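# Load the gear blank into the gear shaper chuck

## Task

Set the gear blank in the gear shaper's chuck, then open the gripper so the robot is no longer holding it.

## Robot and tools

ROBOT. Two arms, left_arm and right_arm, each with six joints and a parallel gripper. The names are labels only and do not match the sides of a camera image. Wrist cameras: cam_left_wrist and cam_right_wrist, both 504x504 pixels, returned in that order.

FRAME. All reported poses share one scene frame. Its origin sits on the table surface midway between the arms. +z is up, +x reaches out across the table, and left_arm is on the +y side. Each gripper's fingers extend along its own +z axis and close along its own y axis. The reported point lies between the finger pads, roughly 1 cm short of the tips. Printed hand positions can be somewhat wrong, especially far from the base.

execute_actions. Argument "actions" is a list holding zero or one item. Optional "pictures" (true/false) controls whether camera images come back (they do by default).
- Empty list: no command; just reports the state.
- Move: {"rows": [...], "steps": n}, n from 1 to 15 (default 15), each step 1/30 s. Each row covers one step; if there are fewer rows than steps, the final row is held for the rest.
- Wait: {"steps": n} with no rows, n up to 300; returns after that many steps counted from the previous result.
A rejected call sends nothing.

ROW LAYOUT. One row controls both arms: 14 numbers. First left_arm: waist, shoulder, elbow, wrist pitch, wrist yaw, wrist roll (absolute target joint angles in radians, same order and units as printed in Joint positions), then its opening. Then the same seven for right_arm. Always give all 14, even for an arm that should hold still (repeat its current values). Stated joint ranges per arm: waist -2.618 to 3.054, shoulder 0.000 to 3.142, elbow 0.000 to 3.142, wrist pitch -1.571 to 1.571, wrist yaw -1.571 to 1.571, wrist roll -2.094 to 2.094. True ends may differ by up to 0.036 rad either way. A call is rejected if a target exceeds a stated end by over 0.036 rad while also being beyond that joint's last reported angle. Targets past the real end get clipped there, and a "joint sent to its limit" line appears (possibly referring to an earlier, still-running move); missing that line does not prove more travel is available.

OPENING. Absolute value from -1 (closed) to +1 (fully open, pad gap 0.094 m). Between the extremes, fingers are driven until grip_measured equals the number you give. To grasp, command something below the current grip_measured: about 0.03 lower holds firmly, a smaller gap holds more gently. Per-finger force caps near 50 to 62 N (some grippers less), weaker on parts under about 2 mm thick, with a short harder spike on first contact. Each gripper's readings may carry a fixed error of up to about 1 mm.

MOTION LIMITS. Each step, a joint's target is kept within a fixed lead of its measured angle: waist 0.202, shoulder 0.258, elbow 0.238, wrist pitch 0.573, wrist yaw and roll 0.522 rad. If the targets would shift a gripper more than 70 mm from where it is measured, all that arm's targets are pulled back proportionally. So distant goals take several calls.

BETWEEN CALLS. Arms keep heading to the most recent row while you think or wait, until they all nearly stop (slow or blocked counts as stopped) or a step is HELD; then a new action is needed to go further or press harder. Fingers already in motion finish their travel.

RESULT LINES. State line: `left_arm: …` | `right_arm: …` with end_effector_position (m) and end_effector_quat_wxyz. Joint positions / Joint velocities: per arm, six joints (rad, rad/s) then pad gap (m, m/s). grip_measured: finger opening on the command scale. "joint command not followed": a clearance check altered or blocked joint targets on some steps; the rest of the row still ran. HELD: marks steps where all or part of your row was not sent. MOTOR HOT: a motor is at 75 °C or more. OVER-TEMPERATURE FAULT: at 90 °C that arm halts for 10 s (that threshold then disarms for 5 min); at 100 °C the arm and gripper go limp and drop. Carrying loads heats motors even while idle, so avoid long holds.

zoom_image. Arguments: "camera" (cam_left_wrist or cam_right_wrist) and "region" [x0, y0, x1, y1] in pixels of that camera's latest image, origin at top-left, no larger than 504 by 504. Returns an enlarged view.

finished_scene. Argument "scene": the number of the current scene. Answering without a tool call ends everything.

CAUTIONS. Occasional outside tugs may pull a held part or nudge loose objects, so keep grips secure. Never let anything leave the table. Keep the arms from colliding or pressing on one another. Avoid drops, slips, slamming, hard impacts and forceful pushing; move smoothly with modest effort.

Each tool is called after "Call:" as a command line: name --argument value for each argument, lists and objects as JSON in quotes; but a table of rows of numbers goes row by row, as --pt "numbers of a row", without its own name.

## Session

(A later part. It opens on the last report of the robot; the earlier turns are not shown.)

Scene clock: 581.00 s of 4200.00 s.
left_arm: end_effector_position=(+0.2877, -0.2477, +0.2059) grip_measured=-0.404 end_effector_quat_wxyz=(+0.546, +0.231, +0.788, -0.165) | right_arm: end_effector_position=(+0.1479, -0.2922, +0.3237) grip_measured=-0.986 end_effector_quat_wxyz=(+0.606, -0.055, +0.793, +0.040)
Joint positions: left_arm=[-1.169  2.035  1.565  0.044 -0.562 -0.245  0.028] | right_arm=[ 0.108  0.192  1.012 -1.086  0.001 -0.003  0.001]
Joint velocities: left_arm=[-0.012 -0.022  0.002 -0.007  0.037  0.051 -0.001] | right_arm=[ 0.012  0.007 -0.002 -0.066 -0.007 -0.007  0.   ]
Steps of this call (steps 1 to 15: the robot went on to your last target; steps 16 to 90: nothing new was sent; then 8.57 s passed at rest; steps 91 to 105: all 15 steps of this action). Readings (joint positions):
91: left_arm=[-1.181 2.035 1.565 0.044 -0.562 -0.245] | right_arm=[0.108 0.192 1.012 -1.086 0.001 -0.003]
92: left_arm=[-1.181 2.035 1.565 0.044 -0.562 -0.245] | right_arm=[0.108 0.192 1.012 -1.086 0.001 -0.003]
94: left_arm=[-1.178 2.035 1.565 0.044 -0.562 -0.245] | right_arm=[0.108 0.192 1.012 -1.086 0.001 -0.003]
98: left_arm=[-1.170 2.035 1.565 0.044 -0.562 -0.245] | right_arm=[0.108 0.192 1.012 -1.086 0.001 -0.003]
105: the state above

Call:
execute_actions --actions '[{"rows":[[-1.17,2.006,1.549,0.035,-0.57,-0.25,-0.47,0.1,0.2,1.0,-1.1,0,0,-1],[-1.176,2.006,1.549,0.035,-0.57,-0.25,-0.47,0.1,0.2,1.0,-1.1,0,0,-1],[-1.18,2.006,1.549,0.035,-0.57,-0.25,-0.47,0.1,0.2,1.0,-1.1,0,0,-1],[-1.183,2.006,1.549,0.035,-0.57,-0.25,-0.47,0.1,0.2,1.0,-1.1,0,0,-1],[-1.186,2.006,1.549,0.035,-0.57,-0.25,-0.47,0.1,0.2,1.0,-1.1,0,0,-1]],"steps":15}]'

Scene clock: 586.47 s of 4200.00 s.
left_arm: end_effector_position=(+0.2834, -0.2502, +0.2060) grip_measured=-0.404 end_effector_quat_wxyz=(+0.545, +0.234, +0.787, -0.167) | right_arm: end_effector_position=(+0.1479, -0.2922, +0.3237) grip_measured=-0.986 end_effector_quat_wxyz=(+0.606, -0.055, +0.793, +0.040)
Joint positions: left_arm=[-1.178  2.035  1.565  0.044 -0.563 -0.245  0.028] | right_arm=[ 0.108  0.192  1.012 -1.086  0.001 -0.003  0.001]
Joint velocities: left_arm=[-0.002  0.007  0.017  0.051 -0.007 -0.022  0.001] | right_arm=[-0.017 -0.007 -0.002  0.037  0.037 -0.007  0.   ]
Steps of this call (steps 1 to 15: the robot went on to your last target; steps 16 to 90: nothing new was sent; then 1.97 s passed at rest; steps 91 to 105: all 15 steps of this action). Readings (joint positions):
91: left_arm=[-1.169 2.035 1.565 0.044 -0.562 -0.245] | right_arm=[0.108 0.192 1.012 -1.086 0.001 -0.003]
92: left_arm=[-1.169 2.035 1.565 0.044 -0.562 -0.245] | right_arm=[0.108 0.192 1.012 -1.086 0.001 -0.003]
94: left_arm=[-1.170 2.035 1.565 0.044 -0.562 -0.245] | right_arm=[0.108 0.192 1.012 -1.086 0.001 -0.003]
98: left_arm=[-1.175 2.035 1.565 0.044 -0.563 -0.245] | right_arm=[0.108 0.192 1.012 -1.086 0.001 -0.003]
105: the state above

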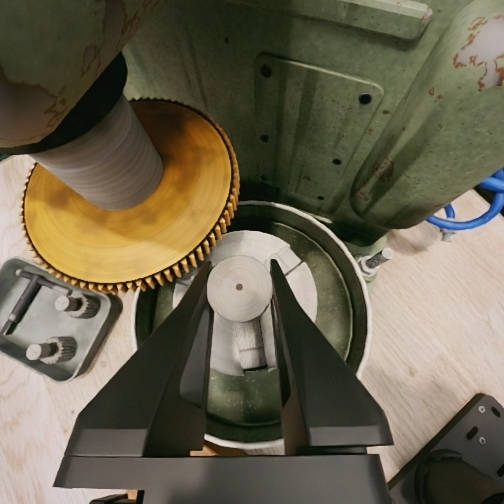

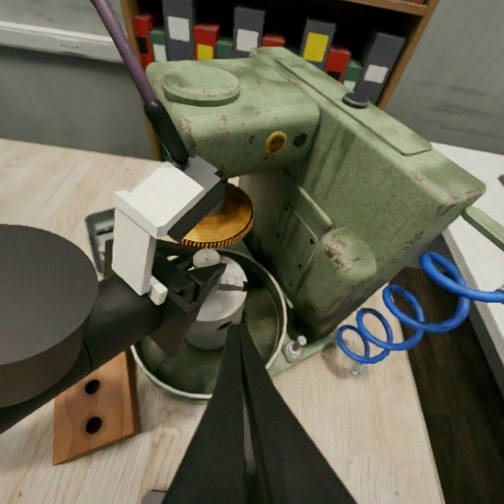

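Call:
execute_actions --actions '[{"rows":[[-1.186,2.015,1.545,0.05,-0.57,-0.25,-0.47,0.1,0.2,1.0,-1.1,0,0,-1],[-1.186,2.02,1.541,0.065,-0.57,-0.25,-0.47,0.1,0.2,1.0,-1.1,0,0,-1],[-1.186,2.025,1.537,0.08,-0.57,-0.25,-0.47,0.1,0.2,1.0,-1.1,0,0,-1],[-1.186,2.03,1.533,0.09,-0.57,-0.25,-0.47,0.1,0.2,1.0,-1.1,0,0,-1]],"steps":15}]' --pictures false

Scene clock: 596.07 s of 4200.00 s.
left_arm: end_effector_position=(+0.2838, -0.2508, +0.2060) grip_measured=-0.404 end_effector_quat_wxyz=(+0.550, +0.230, +0.784, -0.173) | right_arm: end_effector_position=(+0.1479, -0.2922, +0.3237) grip_measured=-0.986 end_effector_quat_wxyz=(+0.606, -0.055, +0.793, +0.040)
Joint positions: left_arm=[-1.178  2.035  1.549  0.079 -0.564 -0.245  0.028] | right_arm=[ 0.108  0.192  1.012 -1.086  0.001 -0.003  0.001]
Joint velocities: left_arm=[-0.012 -0.022 -0.017 -0.037  0.022 -0.066 -0.001] | right_arm=[ 0.007  0.002  0.002  0.022 -0.007 -0.051 -0.001]
Steps of this call (steps 1 to 15: the robot went on to your last target; steps 16 to 90: nothing new was sent; then 6.10 s passed at rest; steps 91 to 105: all 15 steps of this action). Readings (joint positions):
91: left_arm=[-1.178 2.035 1.565 0.044 -0.563 -0.245] | right_arm=[0.108 0.192 1.012 -1.086 0.001 -0.003]
92: left_arm=[-1.178 2.035 1.565 0.044 -0.563 -0.245] | right_arm=[0.108 0.192 1.012 -1.086 0.001 -0.003]
94: left_arm=[-1.178 2.035 1.558 0.056 -0.564 -0.245] | right_arm=[0.108 0.192 1.012 -1.086 0.001 -0.003]
98: left_arm=[-1.178 2.035 1.551 0.074 -0.564 -0.245] | right_arm=[0.108 0.192 1.012 -1.086 0.001 -0.003]
105: the state above

Call:
execute_actions --actions '[{"rows":[[-1.186,2.03,1.6,0.05,-0.57,-0.25,-0.47,-1.2,0.2,1.0,-1.1,0,1.57,-1]],"steps":15}]' --pictures false

Call:
execute_actions --actions '[{"steps":60}]' --pictures false

Call:
execute_actions --actions '[{"rows":[[-1.186,2.03,1.6,0.05,-0.57,-0.25,-0.47,-1.2,0.05,0.05,0,-1.0,1.57,-1]],"steps":15}]' --pictures false

Call:
execute_actions --actions '[{"steps":75}]'

Scene clock: 626.33 s of 4200.00 s.
left_arm: end_effector_position=(+0.2836, -0.2502, +0.2064) grip_measured=-0.404 end_effector_quat_wxyz=(+0.546, +0.234, +0.787, -0.167) | right_arm: end_effector_position=(+0.0974, -0.4107, +0.3237) grip_measured=-0.986 end_effector_quat_wxyz=(+0.594, +0.730, +0.314, +0.124)
Joint positions: left_arm=[-1.178  2.035  1.566  0.043 -0.564 -0.245  0.028] | right_arm=[-0.99   0.192  1.012 -1.086 -0.002  1.369  0.001]
Joint velocities: left_arm=[ 0.007  0.012 -0.002 -0.022  0.022 -0.022  0.   ] | right_arm=[-2.2    0.012 -0.012 -0.051 -0.007  1.414 -0.001]
Steps of this call (steps 1 to 15: the robot went on to your last target; steps 16 to 90: nothing new was sent; then 26.77 s passed at rest; steps 91 to 105: all 15 steps of this action). Readings (joint positions):
91: left_arm=[-1.178 2.035 1.552 0.075 -0.564 -0.245] | right_arm=[0.074 0.192 1.012 -1.086 -0.004 0.077]
92: left_arm=[-1.178 2.035 1.557 0.068 -0.564 -0.245] | right_arm=[-0.000 0.192 1.012 -1.086 -0.004 0.178]
94: left_arm=[-1.178 2.035 1.563 0.059 -0.564 -0.245] | right_arm=[-0.153 0.192 1.012 -1.086 -0.003 0.377]
98: left_arm=[-1.178 2.035 1.566 0.051 -0.564 -0.245] | right_arm=[-0.457 0.192 1.012 -1.086 -0.002 0.778]
105: the state above

Scene clock: 628.33 s of 4200.00 s.
left_arm: end_effector_position=(+0.2836, -0.2502, +0.2064) grip_measured=-0.404 end_effector_quat_wxyz=(+0.546, +0.234, +0.787, -0.167) | right_arm: end_effector_position=(+0.0754, -0.4232, +0.3237) grip_measured=-0.986 end_effector_quat_wxyz=(+0.594, +0.778, +0.161, +0.123)
Joint positions: left_arm=[-1.178  2.035  1.566  0.043 -0.564 -0.245  0.028] | right_arm=[-1.193  0.192  1.012 -1.086 -0.001  1.57   0.001]
Joint velocities: left_arm=[ 0.017  0.017  0.012 -0.037 -0.037 -0.037 -0.001] | right_arm=[ 0.002  0.007 -0.007 -0.007 -0.022 -0.037 -0.   ]
Steps of this call (steps 1 to 30: the robot went on to your last target; steps 31 to 60: nothing new was sent). Readings (joint positions):
1: left_arm=[-1.178 2.035 1.566 0.043 -0.564 -0.245] | right_arm=[-1.066 0.192 1.012 -1.086 -0.002 1.410]
2: left_arm=[-1.178 2.035 1.566 0.043 -0.564 -0.245] | right_arm=[-1.129 0.192 1.012 -1.086 -0.002 1.442]
4: left_arm=[-1.178 2.035 1.566 0.043 -0.564 -0.245] | right_arm=[-1.186 0.192 1.012 -1.086 -0.001 1.489]
8: left_arm=[-1.178 2.035 1.566 0.043 -0.564 -0.245] | right_arm=[-1.193 0.192 1.012 -1.086 -0.001 1.537]
60: the state above
All arms were judged still, so your last target was given up. Only a new action makes them travel on or press farther. Fingers that are still opening or closing keep moving.

Scene clock: 628.83 s of 4200.00 s.
left_arm: end_effector_position=(+0.2836, -0.2502, +0.2064) grip_measured=-0.404 end_effector_quat_wxyz=(+0.546, +0.234, +0.787, -0.167) | right_arm: end_effector_position=(+0.2279, -0.4166, +0.1582) grip_measured=-0.986 end_effector_quat_wxyz=(+0.500, +0.606, +0.422, +0.452)
Joint positions: left_arm=[-1.178  2.035  1.566  0.043 -0.564 -0.245  0.028] | right_arm=[-1.194  0.057  0.022 -0.118 -0.932  1.575  0.001]
Joint velocities: left_arm=[ 0.012 -0.027  0.002 -0.081  0.007  0.022 -0.   ] | right_arm=[-0.017 -0.007  0.002  0.139 -0.388  0.037  0.   ]
Steps of this call (steps 1 to 15: all 15 steps of this action). Readings (joint positions):
1: left_arm=[-1.178 2.035 1.566 0.043 -0.564 -0.245] | right_arm=[-1.194 0.165 0.967 -0.998 -0.069 1.572]
2: left_arm=[-1.178 2.035 1.566 0.043 -0.564 -0.245] | right_arm=[-1.194 0.122 0.888 -0.867 -0.172 1.572]
4: left_arm=[-1.178 2.035 1.566 0.043 -0.564 -0.245] | right_arm=[-1.194 0.065 0.727 -0.639 -0.373 1.572]
8: left_arm=[-1.178 2.035 1.566 0.043 -0.564 -0.245] | right_arm=[-1.194 0.057 0.399 -0.248 -0.728 1.572]
15: the state above

Scene clock: 631.33 s of 4200.00 s.
left_arm: end_effector_position=(+0.2836, -0.2502, +0.2064) grip_measured=-0.404 end_effector_quat_wxyz=(+0.546, +0.234, +0.787, -0.167) | right_arm: end_effector_position=(+0.2308, -0.4076, +0.1766) grip_measured=-0.986 end_effector_quat_wxyz=(+0.523, +0.559, +0.449, +0.461)
Joint positions: left_arm=[-1.178  2.035  1.566  0.043 -0.564 -0.245  0.028] | right_arm=[-1.194  0.057  0.022 -0.015 -0.993  1.575  0.001]
Joint velocities: left_arm=[-0.022 -0.002 -0.007  0.022  0.066  0.037 -0.001] | right_arm=[-0.002  0.007  0.002 -0.051 -0.022  0.051 -0.   ]
Steps of this call (steps 1 to 30: the robot went on to your last target; steps 31 to 75: nothing new was sent). Readings (joint positions):
1: left_arm=[-1.178 2.035 1.566 0.043 -0.564 -0.245] | right_arm=[-1.194 0.057 0.022 -0.104 -0.944 1.575]
2: left_arm=[-1.178 2.035 1.566 0.043 -0.564 -0.245] | right_arm=[-1.194 0.057 0.022 -0.082 -0.954 1.575]
4: left_arm=[-1.178 2.035 1.566 0.043 -0.564 -0.245] | right_arm=[-1.194 0.057 0.022 -0.055 -0.968 1.575]
8: left_arm=[-1.178 2.035 1.566 0.043 -0.564 -0.245] | right_arm=[-1.194 0.057 0.022 -0.030 -0.983 1.575]
75: the state above
All arms were judged still, so your last target was given up. Only a new action makes them travel on or press farther. Fingers that are still opening or closing keep moving.

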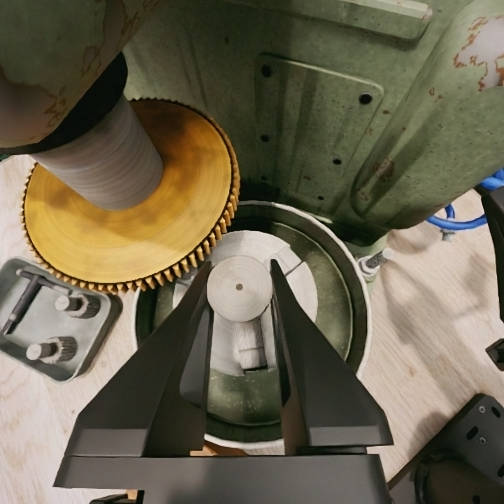

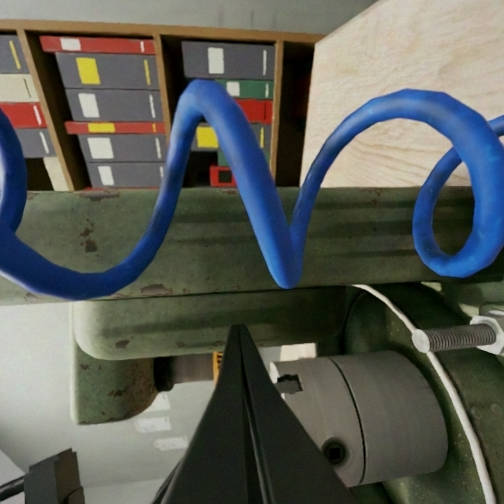

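Correct side. Yaw more.

Call:
execute_actions --actions '[{"rows":[[-1.186,2.03,1.6,0.05,-0.57,-0.25,-0.47,-1.2,0.05,0.08,0,-1.45,1.57,-1]],"steps":15}]' --pictures false

Call:
execute_actions --actions '[{"steps":30}]'

Scene clock: 635.43 s of 4200.00 s.
left_arm: end_effector_position=(+0.2836, -0.2502, +0.2064) grip_measured=-0.404 end_effector_quat_wxyz=(+0.546, +0.234, +0.787, -0.167) | right_arm: end_effector_position=(+0.2266, -0.3297, +0.1930) grip_measured=-0.986 end_effector_quat_wxyz=(+0.427, +0.435, +0.558, +0.563)
Joint positions: left_arm=[-1.178  2.035  1.566  0.043 -0.564 -0.245  0.028] | right_arm=[-1.197  0.057  0.057 -0.008 -1.428  1.575  0.001]
Joint velocities: left_arm=[ 0.007 -0.007  0.017 -0.007  0.007  0.037 -0.001] | right_arm=[-0.032 -0.012  0.002 -0.007 -0.095 -0.037 -0.   ]
Steps of this call (steps 1 to 90: nothing new was sent; then 0.60 s passed at rest; steps 91 to 105: all 15 steps of this action). Readings (joint positions):
91: left_arm=[-1.178 2.035 1.566 0.043 -0.564 -0.245] | right_arm=[-1.197 0.057 0.025 -0.017 -1.053 1.575]
92: left_arm=[-1.178 2.035 1.566 0.043 -0.564 -0.245] | right_arm=[-1.197 0.057 0.031 -0.018 -1.134 1.575]
94: left_arm=[-1.178 2.035 1.566 0.043 -0.564 -0.245] | right_arm=[-1.197 0.057 0.047 -0.015 -1.249 1.575]
98: left_arm=[-1.178 2.035 1.566 0.043 -0.564 -0.245] | right_arm=[-1.197 0.057 0.057 -0.008 -1.367 1.575]
105: the state above

Scene clock: 636.43 s of 4200.00 s.
left_arm: end_effector_position=(+0.2836, -0.2502, +0.2064) grip_measured=-0.404 end_effector_quat_wxyz=(+0.546, +0.234, +0.787, -0.167) | right_arm: end_effector_position=(+0.2259, -0.3272, +0.1930) grip_measured=-0.986 end_effector_quat_wxyz=(+0.423, +0.431, +0.561, +0.566)
Joint positions: left_arm=[-1.178  2.035  1.566  0.043 -0.564 -0.245  0.028] | right_arm=[-1.197  0.057  0.057 -0.008 -1.443  1.575  0.001]
Joint velocities: left_arm=[-0.007  0.002 -0.007  0.007 -0.007  0.022 -0.   ] | right_arm=[-0.012  0.002  0.002 -0.066  0.051 -0.022 -0.   ]
Steps of this call (steps 1 to 30: the robot went on to your last target). Readings (joint positions):
1: left_arm=[-1.178 2.035 1.566 0.043 -0.564 -0.245] | right_arm=[-1.197 0.057 0.057 -0.008 -1.431 1.575]
2: left_arm=[-1.178 2.035 1.566 0.043 -0.564 -0.245] | right_arm=[-1.197 0.057 0.057 -0.008 -1.433 1.575]
4: left_arm=[-1.178 2.035 1.566 0.043 -0.564 -0.245] | right_arm=[-1.197 0.057 0.057 -0.008 -1.437 1.575]
8: left_arm=[-1.178 2.035 1.566 0.043 -0.564 -0.245] | right_arm=[-1.197 0.057 0.057 -0.008 -1.441 1.575]
30: the state above
All arms were judged still, so your last target was given up. Only a new action makes them travel on or press farther. Fingers that are still opening or closing keep moving.

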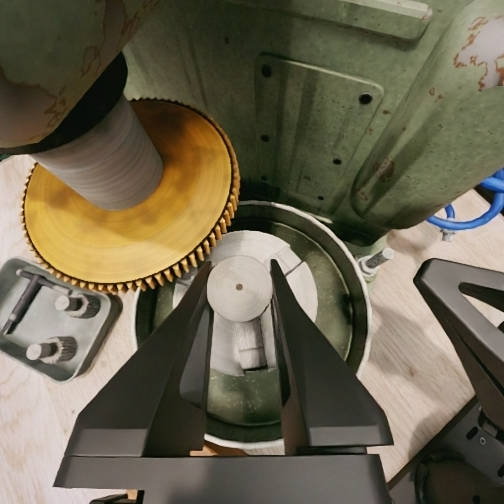

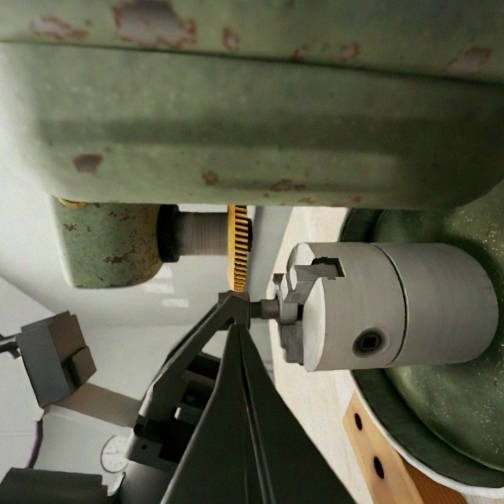

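Call:
zoom_image --camera "cam_right_wrist" --region '[200, 235, 350, 385]'

Region (200, 235, 350, 385) of cam_right_wrist's 504x504 image, scaled by 3.360, with more detail than that image has.

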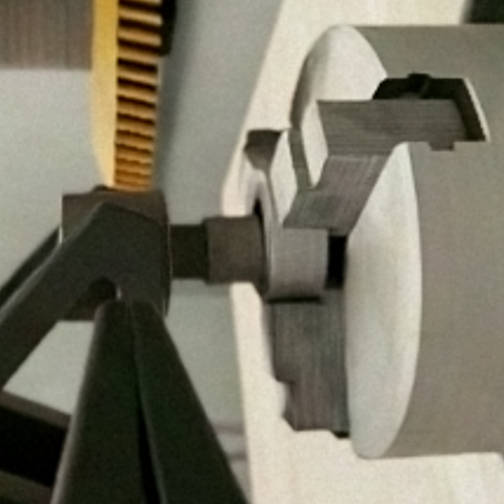

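Call:
execute_actions --actions '[{"rows":[[-1.175,2.03,1.6,0.05,-0.57,-0.25,-0.47,-1.2,0.05,0.08,0,-1.45,1.57,-1],[-1.17,2.03,1.6,0.05,-0.57,-0.25,-0.47,-1.2,0.05,0.08,0,-1.45,1.57,-1],[-1.167,2.03,1.6,0.05,-0.57,-0.25,-0.47,-1.2,0.05,0.08,0,-1.45,1.57,-1],[-1.164,2.03,1.6,0.05,-0.57,-0.25,-0.47,-1.2,0.05,0.08,0,-1.45,1.57,-1]],"steps":15}]'

Call:
zoom_image --camera "cam_right_wrist" --region '[200, 235, 350, 385]'

Scene clock: 648.10 s of 4200.00 s.
left_arm: end_effector_position=(+0.2878, -0.2476, +0.2064) grip_measured=-0.404 end_effector_quat_wxyz=(+0.546, +0.231, +0.788, -0.164) | right_arm: end_effector_position=(+0.2259, -0.3272, +0.1930) grip_measured=-0.986 end_effector_quat_wxyz=(+0.423, +0.431, +0.561, +0.566)
Joint positions: left_arm=[-1.17   2.035  1.566  0.043 -0.564 -0.245  0.028] | right_arm=[-1.197  0.057  0.057 -0.008 -1.443  1.575  0.001]
Joint velocities: left_arm=[ 0.002  0.002  0.007  0.037  0.007 -0.007  0.   ] | right_arm=[-0.017 -0.007  0.002 -0.007 -0.007 -0.007  0.   ]
Steps of this call (steps 1 to 90: nothing new was sent; then 8.17 s passed at rest; steps 91 to 105: all 15 steps of this action). Readings (joint positions):
91: left_arm=[-1.178 2.035 1.566 0.043 -0.564 -0.245] | right_arm=[-1.197 0.057 0.057 -0.008 -1.443 1.575]
92: left_arm=[-1.178 2.035 1.566 0.043 -0.564 -0.245] | right_arm=[-1.197 0.057 0.057 -0.008 -1.443 1.575]
94: left_arm=[-1.177 2.035 1.566 0.043 -0.564 -0.245] | right_arm=[-1.197 0.057 0.057 -0.008 -1.443 1.575]
98: left_arm=[-1.172 2.035 1.566 0.043 -0.564 -0.245] | right_arm=[-1.197 0.057 0.057 -0.008 -1.443 1.575]
105: the state above

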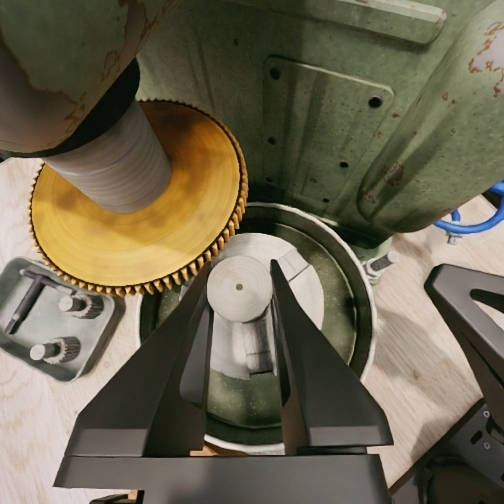

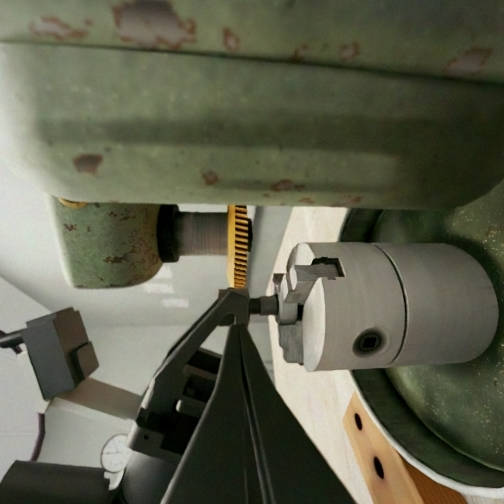

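Region (200, 235, 350, 385) of cam_right_wrist's 504x504 image, scaled by 3.360, with more detail than that image has.

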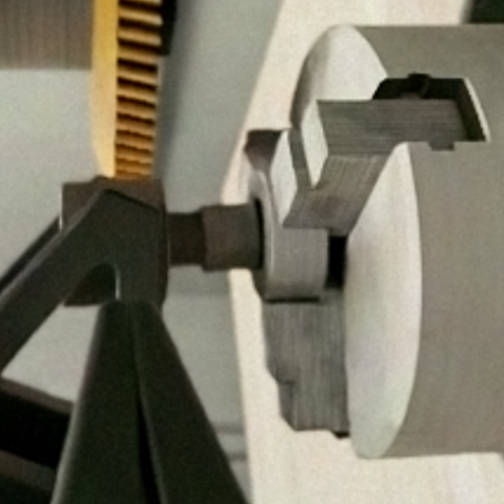

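Call:
execute_actions --actions '[{"rows":[[-1.172,2.035,1.604,0.05,-0.57,-0.25,-0.47,-1.2,0.05,0.08,0,-1.45,1.57,-1],[-1.176,2.038,1.608,0.05,-0.57,-0.25,-0.47,-1.2,0.05,0.08,0,-1.45,1.57,-1],[-1.179,2.041,1.611,0.05,-0.57,-0.25,-0.47,-1.2,0.05,0.08,0,-1.45,1.57,-1],[-1.181,2.044,1.614,0.05,-0.57,-0.25,-0.47,-1.2,0.05,0.08,0,-1.45,1.57,-1]],"steps":15}]'

Call:
zoom_image --camera "cam_right_wrist" --region '[200, 235, 350, 385]'

Scene clock: 658.60 s of 4200.00 s.
left_arm: end_effector_position=(+0.2858, -0.2509, +0.2106) grip_measured=-0.404 end_effector_quat_wxyz=(+0.548, +0.231, +0.786, -0.168) | right_arm: end_effector_position=(+0.2259, -0.3272, +0.1930) grip_measured=-0.986 end_effector_quat_wxyz=(+0.423, +0.431, +0.561, +0.566)
Joint positions: left_arm=[-1.175  2.036  1.579  0.04  -0.564 -0.245  0.028] | right_arm=[-1.197  0.057  0.057 -0.008 -1.443  1.575  0.001]
Joint velocities: left_arm=[ 0.002 -0.032 -0.012  0.037 -0.022  0.037 -0.   ] | right_arm=[-0.007  0.002 -0.012 -0.022  0.007  0.007 -0.   ]
Steps of this call (steps 1 to 15: the robot went on to your last target; steps 16 to 90: nothing new was sent; then 7.00 s passed at rest; steps 91 to 105: all 15 steps of this action). Readings (joint positions):
91: left_arm=[-1.170 2.035 1.566 0.043 -0.564 -0.245] | right_arm=[-1.197 0.057 0.057 -0.008 -1.443 1.575]
92: left_arm=[-1.170 2.035 1.566 0.043 -0.564 -0.245] | right_arm=[-1.197 0.057 0.057 -0.008 -1.443 1.575]
94: left_arm=[-1.170 2.035 1.568 0.042 -0.564 -0.245] | right_arm=[-1.197 0.057 0.057 -0.008 -1.443 1.575]
98: left_arm=[-1.173 2.036 1.577 0.040 -0.564 -0.245] | right_arm=[-1.197 0.057 0.057 -0.008 -1.443 1.575]
105: the state above

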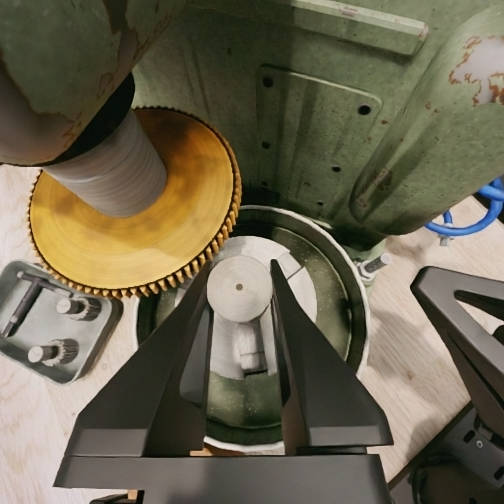

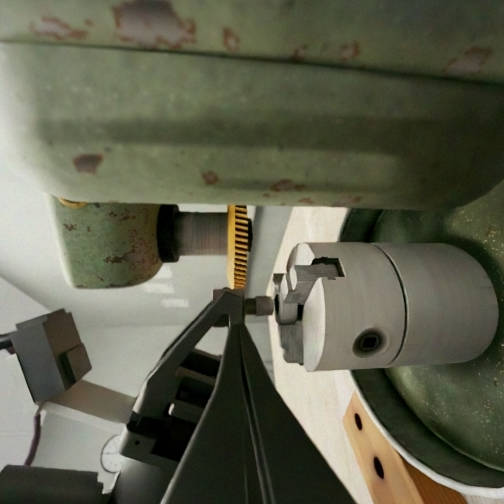

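Region (200, 235, 350, 385) of cam_right_wrist's 504x504 image, scaled by 3.360, with more detail than that image has.

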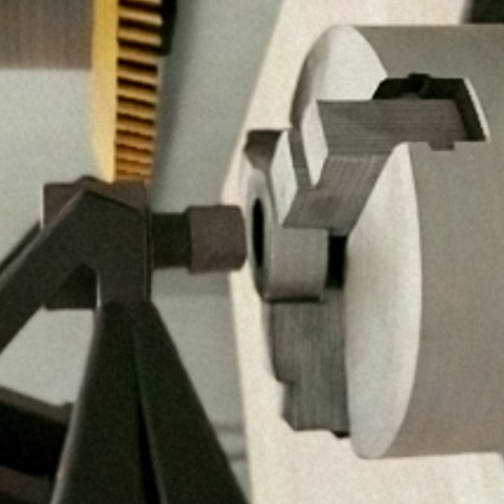

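Call:
execute_actions --actions '[{"rows":[[-1.181,2.047,1.614,0.05,-0.57,-0.25,-0.47,-1.2,0.05,0.08,0,-1.45,1.57,-1],[-1.181,2.05,1.614,0.05,-0.57,-0.25,-0.47,-1.2,0.05,0.08,0,-1.45,1.57,-1],[-1.181,2.053,1.614,0.05,-0.57,-0.25,-0.47,-1.2,0.05,0.08,0,-1.45,1.57,-1],[-1.181,2.055,1.614,0.05,-0.57,-0.25,-0.47,-1.2,0.05,0.08,0,-1.45,1.57,-1],[-1.181,2.057,1.614,0.05,-0.57,-0.25,-0.47,-1.2,0.05,0.08,0,-1.45,1.57,-1],[-1.181,2.059,1.614,0.05,-0.57,-0.25,-0.47,-1.2,0.05,0.08,0,-1.45,1.57,-1]],"steps":15}]'

Call:
zoom_image --camera "cam_right_wrist" --region '[200, 235, 350, 385]'

Scene clock: 666.33 s of 4200.00 s.
left_arm: end_effector_position=(+0.2863, -0.2519, +0.2060) grip_measured=-0.404 end_effector_quat_wxyz=(+0.547, +0.232, +0.787, -0.166) | right_arm: end_effector_position=(+0.2259, -0.3272, +0.1930) grip_measured=-0.986 end_effector_quat_wxyz=(+0.423, +0.431, +0.561, +0.566)
Joint positions: left_arm=[-1.175  2.046  1.579  0.044 -0.565 -0.245  0.028] | right_arm=[-1.197  0.057  0.057 -0.008 -1.443  1.575  0.001]
Joint velocities: left_arm=[-0.012  0.007  0.002  0.007  0.007  0.022 -0.   ] | right_arm=[-0.012  0.012  0.002 -0.081 -0.081 -0.037 -0.001]
Steps of this call (steps 1 to 15: the robot went on to your last target; steps 16 to 90: nothing new was sent; then 4.23 s passed at rest; steps 91 to 105: all 15 steps of this action). Readings (joint positions):
91: left_arm=[-1.175 2.036 1.579 0.040 -0.564 -0.245] | right_arm=[-1.197 0.057 0.057 -0.008 -1.443 1.575]
92: left_arm=[-1.175 2.036 1.579 0.040 -0.564 -0.245] | right_arm=[-1.197 0.057 0.057 -0.008 -1.443 1.575]
94: left_arm=[-1.175 2.038 1.579 0.040 -0.564 -0.245] | right_arm=[-1.197 0.057 0.057 -0.008 -1.443 1.575]
98: left_arm=[-1.175 2.046 1.579 0.043 -0.565 -0.245] | right_arm=[-1.197 0.057 0.057 -0.008 -1.443 1.575]
105: the state above

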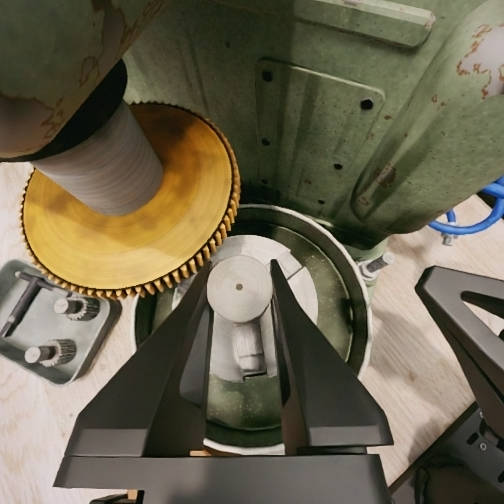

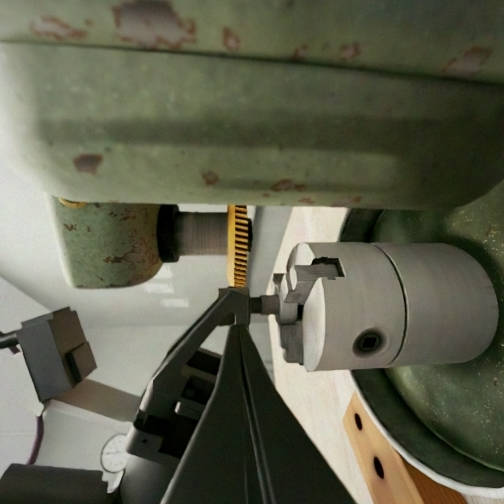

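Region (200, 235, 350, 385) of cam_right_wrist's 504x504 image, scaled by 3.360, with more detail than that image has.

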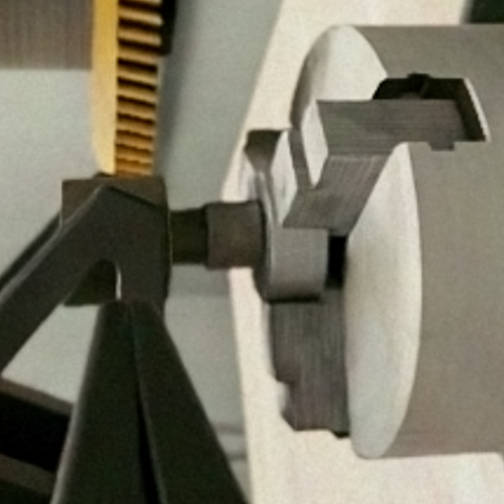

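Call:
execute_actions --actions '[{"rows":[[-1.181,2.062,1.614,0.04,-0.572,-0.25,-0.47,-1.2,0.05,0.08,0,-1.45,1.57,-1],[-1.181,2.062,1.614,0.035,-0.574,-0.25,-0.47,-1.2,0.05,0.08,0,-1.45,1.57,-1],[-1.181,2.062,1.614,0.03,-0.576,-0.25,-0.47,-1.2,0.05,0.08,0,-1.45,1.57,-1],[-1.181,2.062,1.614,0.03,-0.578,-0.25,-0.47,-1.2,0.05,0.08,0,-1.45,1.57,-1],[-1.181,2.062,1.614,0.03,-0.58,-0.25,-0.47,-1.2,0.05,0.08,0,-1.45,1.57,-1],[-1.181,2.062,1.614,0.03,-0.582,-0.25,-0.47,-1.2,0.05,0.08,0,-1.45,1.57,-1],[-1.181,2.062,1.614,0.03,-0.584,-0.25,-0.47,-1.2,0.05,0.08,0,-1.45,1.57,-1],[-1.181,2.062,1.614,0.03,-0.586,-0.25,-0.47,-1.2,0.05,0.08,0,-1.45,1.57,-1]],"steps":15}]' --pictures false

Scene clock: 675.57 s of 4200.00 s.
left_arm: end_effector_position=(+0.2864, -0.2518, +0.2060) grip_measured=-0.404 end_effector_quat_wxyz=(+0.547, +0.232, +0.787, -0.166) | right_arm: end_effector_position=(+0.2259, -0.3272, +0.1930) grip_measured=-0.986 end_effector_quat_wxyz=(+0.423, +0.431, +0.561, +0.566)
Joint positions: left_arm=[-1.175  2.046  1.579  0.044 -0.566 -0.245  0.028] | right_arm=[-1.197  0.057  0.057 -0.008 -1.443  1.575  0.001]
Joint velocities: left_arm=[-0.012  0.012  0.017  0.022  0.007 -0.007 -0.001] | right_arm=[-0.012 -0.017 -0.012  0.007  0.007 -0.037  0.   ]
Steps of this call (steps 1 to 15: the robot went on to your last target; steps 16 to 90: nothing new was sent; then 5.73 s passed at rest; steps 91 to 105: all 15 steps of this action). Readings (joint positions):
91: left_arm=[-1.175 2.046 1.579 0.044 -0.565 -0.245] | right_arm=[-1.197 0.057 0.057 -0.008 -1.443 1.575]
92: left_arm=[-1.175 2.046 1.579 0.044 -0.565 -0.245] | right_arm=[-1.197 0.057 0.057 -0.008 -1.443 1.575]
94: left_arm=[-1.175 2.046 1.579 0.044 -0.565 -0.245] | right_arm=[-1.197 0.057 0.057 -0.008 -1.443 1.575]
98: left_arm=[-1.175 2.046 1.579 0.044 -0.566 -0.245] | right_arm=[-1.197 0.057 0.057 -0.008 -1.443 1.575]
105: the state above

Call:
execute_actions --actions '[{"rows":[[-1.181,2.062,1.614,0.03,-0.59,-0.25,-0.47,-1.2,0.05,0.08,0,-1.45,1.57,-1],[-1.181,2.062,1.614,0.03,-0.593,-0.25,-0.47,-1.2,0.05,0.08,0,-1.45,1.57,-1],[-1.181,2.062,1.614,0.03,-0.596,-0.25,-0.47,-1.2,0.05,0.08,0,-1.45,1.57,-1],[-1.181,2.062,1.614,0.03,-0.599,-0.25,-0.47,-1.2,0.05,0.08,0,-1.45,1.57,-1],[-1.181,2.062,1.614,0.03,-0.602,-0.25,-0.47,-1.2,0.05,0.08,0,-1.45,1.57,-1],[-1.181,2.062,1.614,0.03,-0.605,-0.25,-0.47,-1.2,0.05,0.08,0,-1.45,1.57,-1]],"steps":15}]' --pictures false

Scene clock: 683.17 s of 4200.00 s.
left_arm: end_effector_position=(+0.2873, -0.2501, +0.2047) grip_measured=-0.404 end_effector_quat_wxyz=(+0.548, +0.230, +0.788, -0.160) | right_arm: end_effector_position=(+0.2259, -0.3272, +0.1930) grip_measured=-0.986 end_effector_quat_wxyz=(+0.423, +0.431, +0.561, +0.566)
Joint positions: left_arm=[-1.175  2.048  1.579  0.039 -0.577 -0.246  0.028] | right_arm=[-1.197  0.057  0.057 -0.008 -1.443  1.575  0.001]
Joint velocities: left_arm=[ 0.012  0.002 -0.012  0.037 -0.081 -0.007 -0.   ] | right_arm=[ 0.002  0.017 -0.002  0.051 -0.051  0.037  0.   ]
Steps of this call (steps 1 to 15: the robot went on to your last target; steps 16 to 90: nothing new was sent; then 4.10 s passed at rest; steps 91 to 105: all 15 steps of this action). Readings (joint positions):
91: left_arm=[-1.175 2.046 1.579 0.044 -0.566 -0.245] | right_arm=[-1.197 0.057 0.057 -0.008 -1.443 1.575]
92: left_arm=[-1.175 2.046 1.579 0.044 -0.567 -0.245] | right_arm=[-1.197 0.057 0.057 -0.008 -1.443 1.575]
94: left_arm=[-1.175 2.046 1.579 0.041 -0.571 -0.245] | right_arm=[-1.197 0.057 0.057 -0.008 -1.443 1.575]
98: left_arm=[-1.175 2.048 1.579 0.039 -0.577 -0.245] | right_arm=[-1.197 0.057 0.057 -0.008 -1.443 1.575]
105: the state above

Call:
execute_actions --actions '[{"rows":[[-1.181,2.062,1.59,0.04,-0.58,-0.25,-0.47,-1.2,0.05,0.08,0,-1.45,1.57,-1],[-1.181,2.062,1.57,0.05,-0.578,-0.25,-0.47,-1.2,0.05,0.08,0,-1.45,1.57,-1],[-1.181,2.063,1.564,0.06,-0.578,-0.25,-0.47,-1.2,0.05,0.08,0,-1.45,1.57,-1],[-1.181,2.064,1.56,0.065,-0.578,-0.25,-0.47,-1.2,0.05,0.08,0,-1.45,1.57,-1],[-1.181,2.065,1.556,0.07,-0.578,-0.25,-0.47,-1.2,0.05,0.08,0,-1.45,1.57,-1],[-1.181,2.066,1.552,0.075,-0.578,-0.25,-0.47,-1.2,0.05,0.08,0,-1.45,1.57,-1],[-1.181,2.067,1.548,0.08,-0.578,-0.25,-0.47,-1.2,0.05,0.08,0,-1.45,1.57,-1],[-1.181,2.068,1.544,0.085,-0.578,-0.25,-0.47,-1.2,0.05,0.08,0,-1.45,1.57,-1],[-1.181,2.07,1.54,0.09,-0.578,-0.25,-0.47,-1.2,0.05,0.08,0,-1.45,1.57,-1]],"steps":15}]'

Call:
zoom_image --camera "cam_right_wrist" --region '[200, 235, 350, 385]'

Scene clock: 693.57 s of 4200.00 s.
left_arm: end_effector_position=(+0.2874, -0.2503, +0.2021) grip_measured=-0.404 end_effector_quat_wxyz=(+0.552, +0.226, +0.786, -0.165) | right_arm: end_effector_position=(+0.2259, -0.3272, +0.1930) grip_measured=-0.986 end_effector_quat_wxyz=(+0.423, +0.431, +0.561, +0.566)
Joint positions: left_arm=[-1.176  2.049  1.558  0.076 -0.579 -0.246  0.028] | right_arm=[-1.197  0.057  0.057 -0.008 -1.443  1.575  0.001]
Joint velocities: left_arm=[ 0.002 -0.022 -0.017 -0.007 -0.037 -0.037 -0.   ] | right_arm=[-0.002 -0.022 -0.002 -0.051 -0.095  0.007 -0.   ]
Steps of this call (steps 1 to 15: the robot went on to your last target; steps 16 to 90: nothing new was sent; then 6.90 s passed at rest; steps 91 to 105: all 15 steps of this action). Readings (joint positions):
91: left_arm=[-1.175 2.048 1.579 0.040 -0.577 -0.246] | right_arm=[-1.197 0.057 0.057 -0.008 -1.443 1.575]
92: left_arm=[-1.175 2.048 1.579 0.040 -0.576 -0.246] | right_arm=[-1.197 0.057 0.057 -0.008 -1.443 1.575]
94: left_arm=[-1.175 2.048 1.579 0.041 -0.576 -0.246] | right_arm=[-1.197 0.057 0.057 -0.008 -1.443 1.575]
98: left_arm=[-1.175 2.048 1.567 0.060 -0.575 -0.246] | right_arm=[-1.197 0.057 0.057 -0.008 -1.443 1.575]
105: the state above

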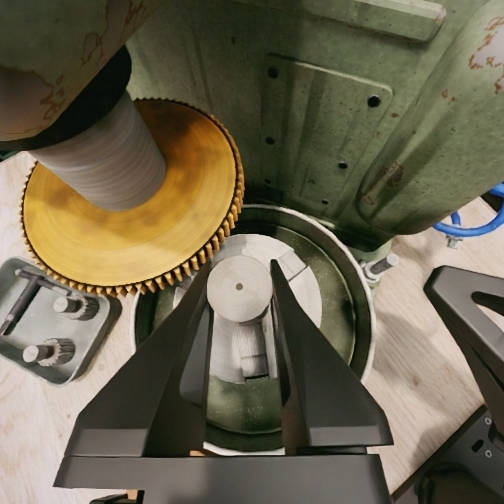

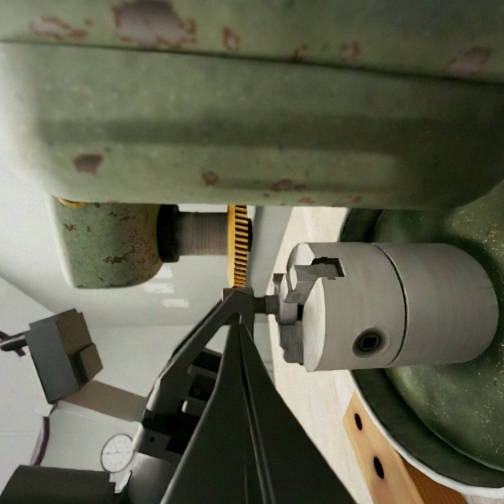

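Region (200, 235, 350, 385) of cam_right_wrist's 504x504 image, scaled by 3.360, with more detail than that image has.

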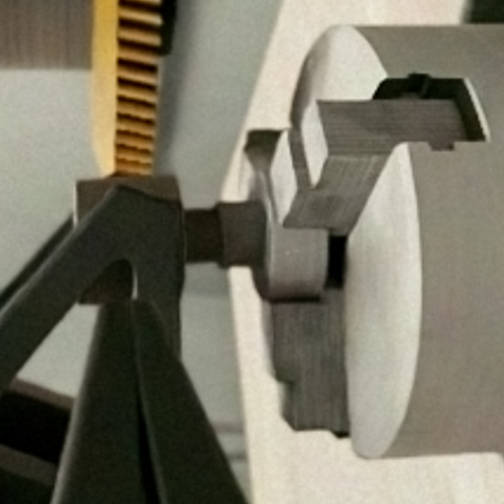

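4 mm in, slightly tilted. Lower q4 to push down and detilt.

Call:
execute_actions --actions '[{"rows":[[-1.181,2.072,1.54,0.08,-0.578,-0.25,-0.47,-1.2,0.05,0.08,0,-1.45,1.57,-1],[-1.181,2.074,1.54,0.07,-0.578,-0.25,-0.47,-1.2,0.05,0.08,0,-1.45,1.57,-1],[-1.181,2.076,1.54,0.06,-0.578,-0.25,-0.47,-1.2,0.05,0.08,0,-1.45,1.57,-1],[-1.181,2.078,1.54,0.055,-0.578,-0.25,-0.47,-1.2,0.05,0.08,0,-1.45,1.57,-1]],"steps":15}]' --pictures false

Scene clock: 697.73 s of 4200.00 s.
left_arm: end_effector_position=(+0.2874, -0.2502, +0.2020) grip_measured=-0.404 end_effector_quat_wxyz=(+0.552, +0.226, +0.786, -0.165) | right_arm: end_effector_position=(+0.2259, -0.3272, +0.1930) grip_measured=-0.986 end_effector_quat_wxyz=(+0.423, +0.431, +0.561, +0.566)
Joint positions: left_arm=[-1.176  2.049  1.558  0.076 -0.579 -0.246  0.028] | right_arm=[-1.197  0.057  0.057 -0.008 -1.443  1.575  0.001]
Joint velocities: left_arm=[-0.022 -0.012 -0.002  0.081 -0.11  -0.051 -0.001] | right_arm=[ 0.002 -0.012 -0.017 -0.081 -0.081 -0.022 -0.   ]
Steps of this call (steps 1 to 15: the robot went on to your last target; steps 16 to 90: nothing new was sent; then 0.67 s passed at rest; steps 91 to 105: all 15 steps of this action). Readings (joint positions):
91: left_arm=[-1.176 2.049 1.558 0.077 -0.579 -0.246] | right_arm=[-1.197 0.057 0.057 -0.008 -1.443 1.575]
92: left_arm=[-1.176 2.049 1.558 0.077 -0.579 -0.246] | right_arm=[-1.197 0.057 0.057 -0.008 -1.443 1.575]
94: left_arm=[-1.176 2.049 1.558 0.076 -0.579 -0.246] | right_arm=[-1.197 0.057 0.057 -0.008 -1.443 1.575]
98: left_arm=[-1.176 2.049 1.558 0.076 -0.579 -0.246] | right_arm=[-1.197 0.057 0.057 -0.008 -1.443 1.575]
105: the state above

Call:
execute_actions --actions '[{"rows":[[-1.181,2.07,1.56,0.05,-0.578,-0.25,-0.47,-1.2,0.05,0.08,0,-1.45,1.57,-1],[-1.181,2.07,1.58,0.045,-0.578,-0.25,-0.47,-1.2,0.05,0.08,0,-1.45,1.57,-1],[-1.181,2.07,1.59,0.04,-0.578,-0.25,-0.47,-1.2,0.05,0.08,0,-1.45,1.57,-1],[-1.181,2.07,1.595,0.035,-0.578,-0.25,-0.47,-1.2,0.05,0.08,0,-1.45,1.57,-1],[-1.181,2.07,1.6,0.03,-0.578,-0.25,-0.47,-1.2,0.05,0.08,0,-1.45,1.57,-1]],"steps":15}]' --pictures false

Scene clock: 705.27 s of 4200.00 s.
left_arm: end_effector_position=(+0.2873, -0.2504, +0.2022) grip_measured=-0.404 end_effector_quat_wxyz=(+0.548, +0.229, +0.788, -0.161) | right_arm: end_effector_position=(+0.2259, -0.3272, +0.1930) grip_measured=-0.986 end_effector_quat_wxyz=(+0.423, +0.431, +0.561, +0.566)
Joint positions: left_arm=[-1.176  2.051  1.572  0.051 -0.578 -0.247  0.028] | right_arm=[-1.197  0.057  0.057 -0.008 -1.443  1.575  0.001]
Joint velocities: left_arm=[-0.042 -0.007 -0.007  0.051  0.051  0.037  0.   ] | right_arm=[-0.012 -0.046 -0.007 -0.095  0.007  0.095  0.001]
Steps of this call (steps 1 to 15: the robot went on to your last target; steps 16 to 90: nothing new was sent; then 4.03 s passed at rest; steps 91 to 105: all 15 steps of this action). Readings (joint positions):
91: left_arm=[-1.176 2.049 1.558 0.076 -0.579 -0.246] | right_arm=[-1.197 0.057 0.057 -0.008 -1.443 1.575]
92: left_arm=[-1.176 2.049 1.558 0.076 -0.579 -0.246] | right_arm=[-1.197 0.057 0.057 -0.008 -1.443 1.575]
94: left_arm=[-1.176 2.049 1.561 0.072 -0.579 -0.246] | right_arm=[-1.197 0.057 0.057 -0.008 -1.443 1.575]
98: left_arm=[-1.176 2.050 1.570 0.055 -0.577 -0.247] | right_arm=[-1.197 0.057 0.057 -0.008 -1.443 1.575]
105: the state above

Call:
execute_actions --actions '[{"rows":[[-1.181,2.073,1.603,0.025,-0.578,-0.25,-0.47,-1.2,0.05,0.08,0,-1.45,1.57,-1],[-1.181,2.076,1.606,0.02,-0.578,-0.25,-0.47,-1.2,0.05,0.08,0,-1.45,1.57,-1],[-1.181,2.078,1.609,0.015,-0.578,-0.25,-0.47,-1.2,0.05,0.08,0,-1.45,1.57,-1],[-1.181,2.08,1.612,0.01,-0.578,-0.25,-0.47,-1.2,0.05,0.08,0,-1.45,1.57,-1],[-1.181,2.08,1.612,0.0,-0.578,-0.25,-0.47,-1.2,0.05,0.08,0,-1.45,1.57,-1]],"steps":15}]'

Call:
zoom_image --camera "cam_right_wrist" --region '[200, 235, 350, 385]'

Scene clock: 715.13 s of 4200.00 s.
left_arm: end_effector_position=(+0.2876, -0.2508, +0.2012) grip_measured=-0.404 end_effector_quat_wxyz=(+0.545, +0.232, +0.791, -0.156) | right_arm: end_effector_position=(+0.2259, -0.3272, +0.1930) grip_measured=-0.986 end_effector_quat_wxyz=(+0.423, +0.431, +0.561, +0.566)
Joint positions: left_arm=[-1.176  2.056  1.587  0.028 -0.579 -0.247  0.028] | right_arm=[-1.197  0.057  0.057 -0.008 -1.443  1.575  0.001]
Joint velocities: left_arm=[-0.007  0.007  0.007 -0.051 -0.095 -0.007  0.   ] | right_arm=[ 0.012 -0.007  0.017 -0.051  0.11  -0.007 -0.001]
Steps of this call (steps 1 to 15: the robot went on to your last target; steps 16 to 90: nothing new was sent; then 6.37 s passed at rest; steps 91 to 105: all 15 steps of this action). Readings (joint positions):
91: left_arm=[-1.176 2.051 1.572 0.050 -0.578 -0.247] | right_arm=[-1.197 0.057 0.057 -0.008 -1.443 1.575]
92: left_arm=[-1.176 2.051 1.572 0.050 -0.578 -0.247] | right_arm=[-1.197 0.057 0.057 -0.008 -1.443 1.575]
94: left_arm=[-1.176 2.053 1.578 0.043 -0.578 -0.247] | right_arm=[-1.197 0.057 0.057 -0.008 -1.443 1.575]
98: left_arm=[-1.176 2.056 1.586 0.031 -0.579 -0.247] | right_arm=[-1.197 0.057 0.057 -0.008 -1.443 1.575]
105: the state above

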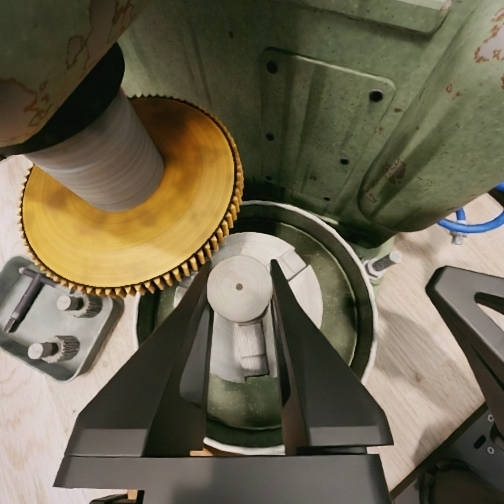

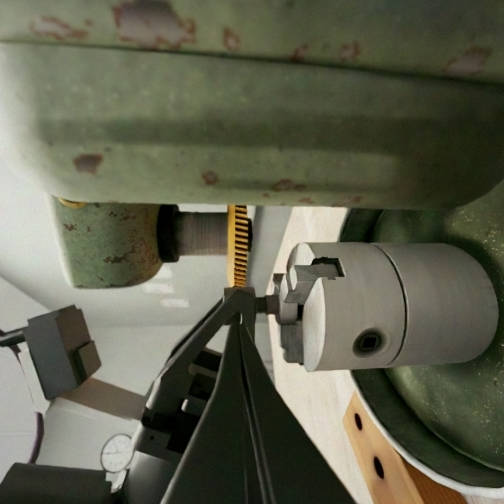

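Region (200, 235, 350, 385) of cam_right_wrist's 504x504 image, scaled by 3.360, with more detail than that image has.

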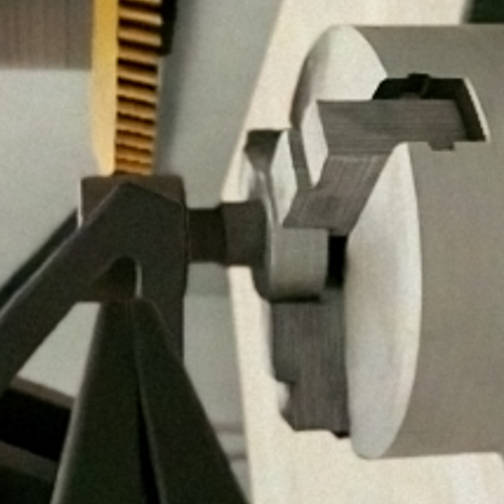

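Call:
execute_actions --actions '[{"rows":[[-1.178,2.05,1.6,0.035,-0.578,-0.25,-0.43,-1.2,0.05,0.08,0,-1.45,1.57,-1],[-1.178,2.05,1.6,0.035,-0.578,-0.25,-0.43,-1.2,0.05,0.08,0,-1.45,1.57,-1],[-1.178,2.05,1.6,0.035,-0.578,-0.25,-0.41,-1.2,0.05,0.08,0,-1.45,1.57,-1],[-1.178,2.05,1.6,0.035,-0.578,-0.25,-0.40,-1.2,0.05,0.08,0,-1.45,1.57,-1],[-1.178,2.05,1.6,0.035,-0.578,-0.25,-0.39,-1.2,0.05,0.08,0,-1.45,1.57,-1],[-1.178,2.05,1.6,0.035,-0.578,-0.25,-0.38,-1.2,0.05,0.08,0,-1.45,1.57,-1],[-1.178,2.05,1.6,0.035,-0.578,-0.25,-0.36,-1.2,0.05,0.08,0,-1.45,1.57,-1]],"steps":15}]'

Call:
zoom_image --camera "cam_right_wrist" --region '[200, 235, 350, 385]'

Scene clock: 722.23 s of 4200.00 s.
left_arm: end_effector_position=(+0.2877, -0.2511, +0.2019) grip_measured=-0.362 end_effector_quat_wxyz=(+0.546, +0.231, +0.790, -0.157) | right_arm: end_effector_position=(+0.2259, -0.3272, +0.1930) grip_measured=-0.986 end_effector_quat_wxyz=(+0.423, +0.431, +0.561, +0.566)
Joint positions: left_arm=[-1.176  2.056  1.587  0.031 -0.579 -0.247  0.03 ] | right_arm=[-1.197  0.057  0.057 -0.008 -1.443  1.575  0.001]
Joint velocities: left_arm=[ 0.017  0.007 -0.007  0.051 -0.022  0.007  0.001] | right_arm=[-0.002 -0.027  0.002  0.022 -0.051 -0.037  0.001]
Steps of this call (steps 1 to 15: the robot went on to your last target; steps 16 to 90: nothing new was sent; then 3.60 s passed at rest; steps 91 to 105: all 15 steps of this action). Readings (joint positions):
91: left_arm=[-1.176 2.056 1.587 0.029 -0.579 -0.247] | right_arm=[-1.197 0.057 0.057 -0.008 -1.443 1.575]
92: left_arm=[-1.176 2.056 1.587 0.029 -0.579 -0.247] | right_arm=[-1.197 0.057 0.057 -0.008 -1.443 1.575]
94: left_arm=[-1.176 2.056 1.587 0.029 -0.579 -0.247] | right_arm=[-1.197 0.057 0.057 -0.008 -1.443 1.575]
98: left_arm=[-1.176 2.056 1.587 0.029 -0.579 -0.247] | right_arm=[-1.197 0.057 0.057 -0.008 -1.443 1.575]
105: the state above

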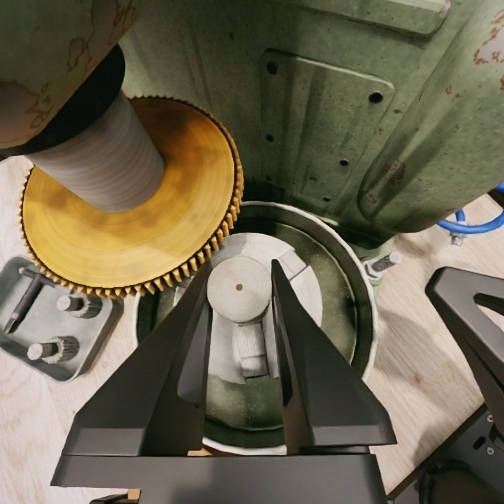

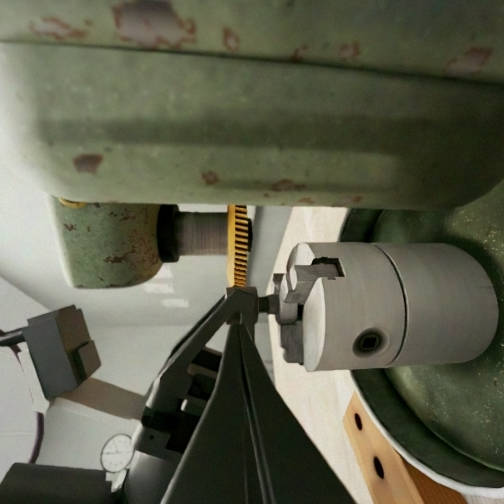

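Region (200, 235, 350, 385) of cam_right_wrist's 504x504 image, scaled by 3.360, with more detail than that image has.

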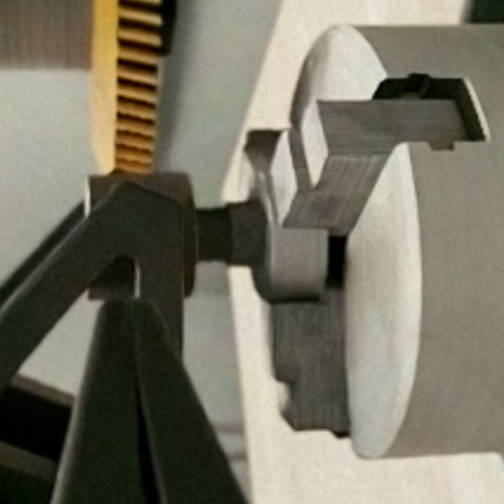

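Call:
execute_actions --actions '[{"rows":[[-1.178,2.05,1.6,0.035,-0.574,-0.25,-0.36,-1.2,0.05,0.08,0,-1.45,1.57,-1],[-1.178,2.05,1.6,0.035,-0.57,-0.25,-0.36,-1.2,0.05,0.08,0,-1.45,1.57,-1],[-1.178,2.05,1.6,0.035,-0.566,-0.25,-0.36,-1.2,0.05,0.08,0,-1.45,1.57,-1],[-1.178,2.05,1.6,0.035,-0.562,-0.25,-0.36,-1.2,0.05,0.08,0,-1.45,1.57,-1],[-1.178,2.05,1.6,0.035,-0.558,-0.25,-0.36,-1.2,0.05,0.08,0,-1.45,1.57,-1]],"steps":15}]'

Call:
zoom_image --camera "cam_right_wrist" --region '[200, 235, 350, 385]'

Scene clock: 729.73 s of 4200.00 s.
left_arm: end_effector_position=(+0.2876, -0.2513, +0.2019) grip_measured=-0.362 end_effector_quat_wxyz=(+0.545, +0.232, +0.790, -0.158) | right_arm: end_effector_position=(+0.2259, -0.3272, +0.1930) grip_measured=-0.986 end_effector_quat_wxyz=(+0.423, +0.431, +0.561, +0.566)
Joint positions: left_arm=[-1.176  2.056  1.587  0.031 -0.577 -0.247  0.03 ] | right_arm=[-1.197  0.057  0.057 -0.008 -1.443  1.575  0.001]
Joint velocities: left_arm=[ 0.007 -0.002 -0.017  0.037  0.022  0.007  0.   ] | right_arm=[-0.017 -0.012 -0.002 -0.11  -0.051 -0.051 -0.001]
Steps of this call (steps 1 to 15: the robot went on to your last target; steps 16 to 90: nothing new was sent; then 4.00 s passed at rest; steps 91 to 105: all 15 steps of this action). Readings (joint positions):
91: left_arm=[-1.176 2.056 1.587 0.031 -0.579 -0.247] | right_arm=[-1.197 0.057 0.057 -0.008 -1.443 1.575]
92: left_arm=[-1.176 2.056 1.587 0.031 -0.579 -0.247] | right_arm=[-1.197 0.057 0.057 -0.008 -1.443 1.575]
94: left_arm=[-1.176 2.056 1.587 0.031 -0.578 -0.247] | right_arm=[-1.197 0.057 0.057 -0.008 -1.443 1.575]
98: left_arm=[-1.176 2.056 1.587 0.031 -0.577 -0.247] | right_arm=[-1.197 0.057 0.057 -0.008 -1.443 1.575]
105: the state above

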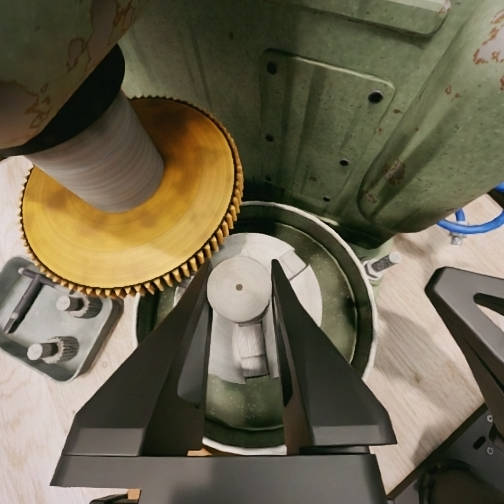

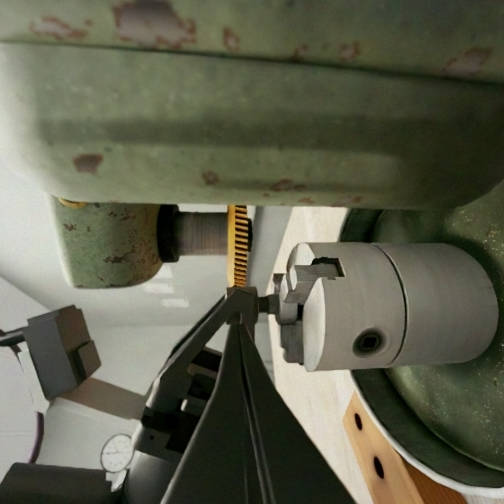

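Region (200, 235, 350, 385) of cam_right_wrist's 504x504 image, scaled by 3.360, with more detail than that image has.

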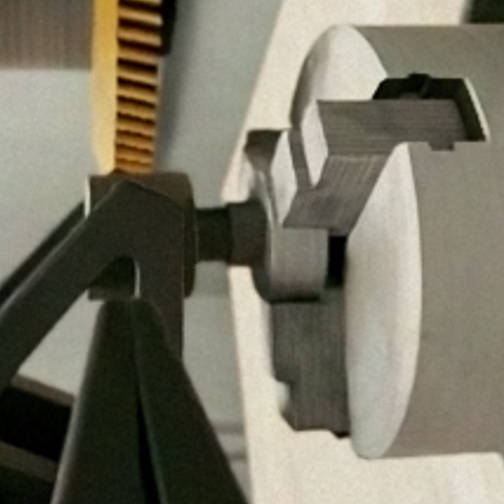

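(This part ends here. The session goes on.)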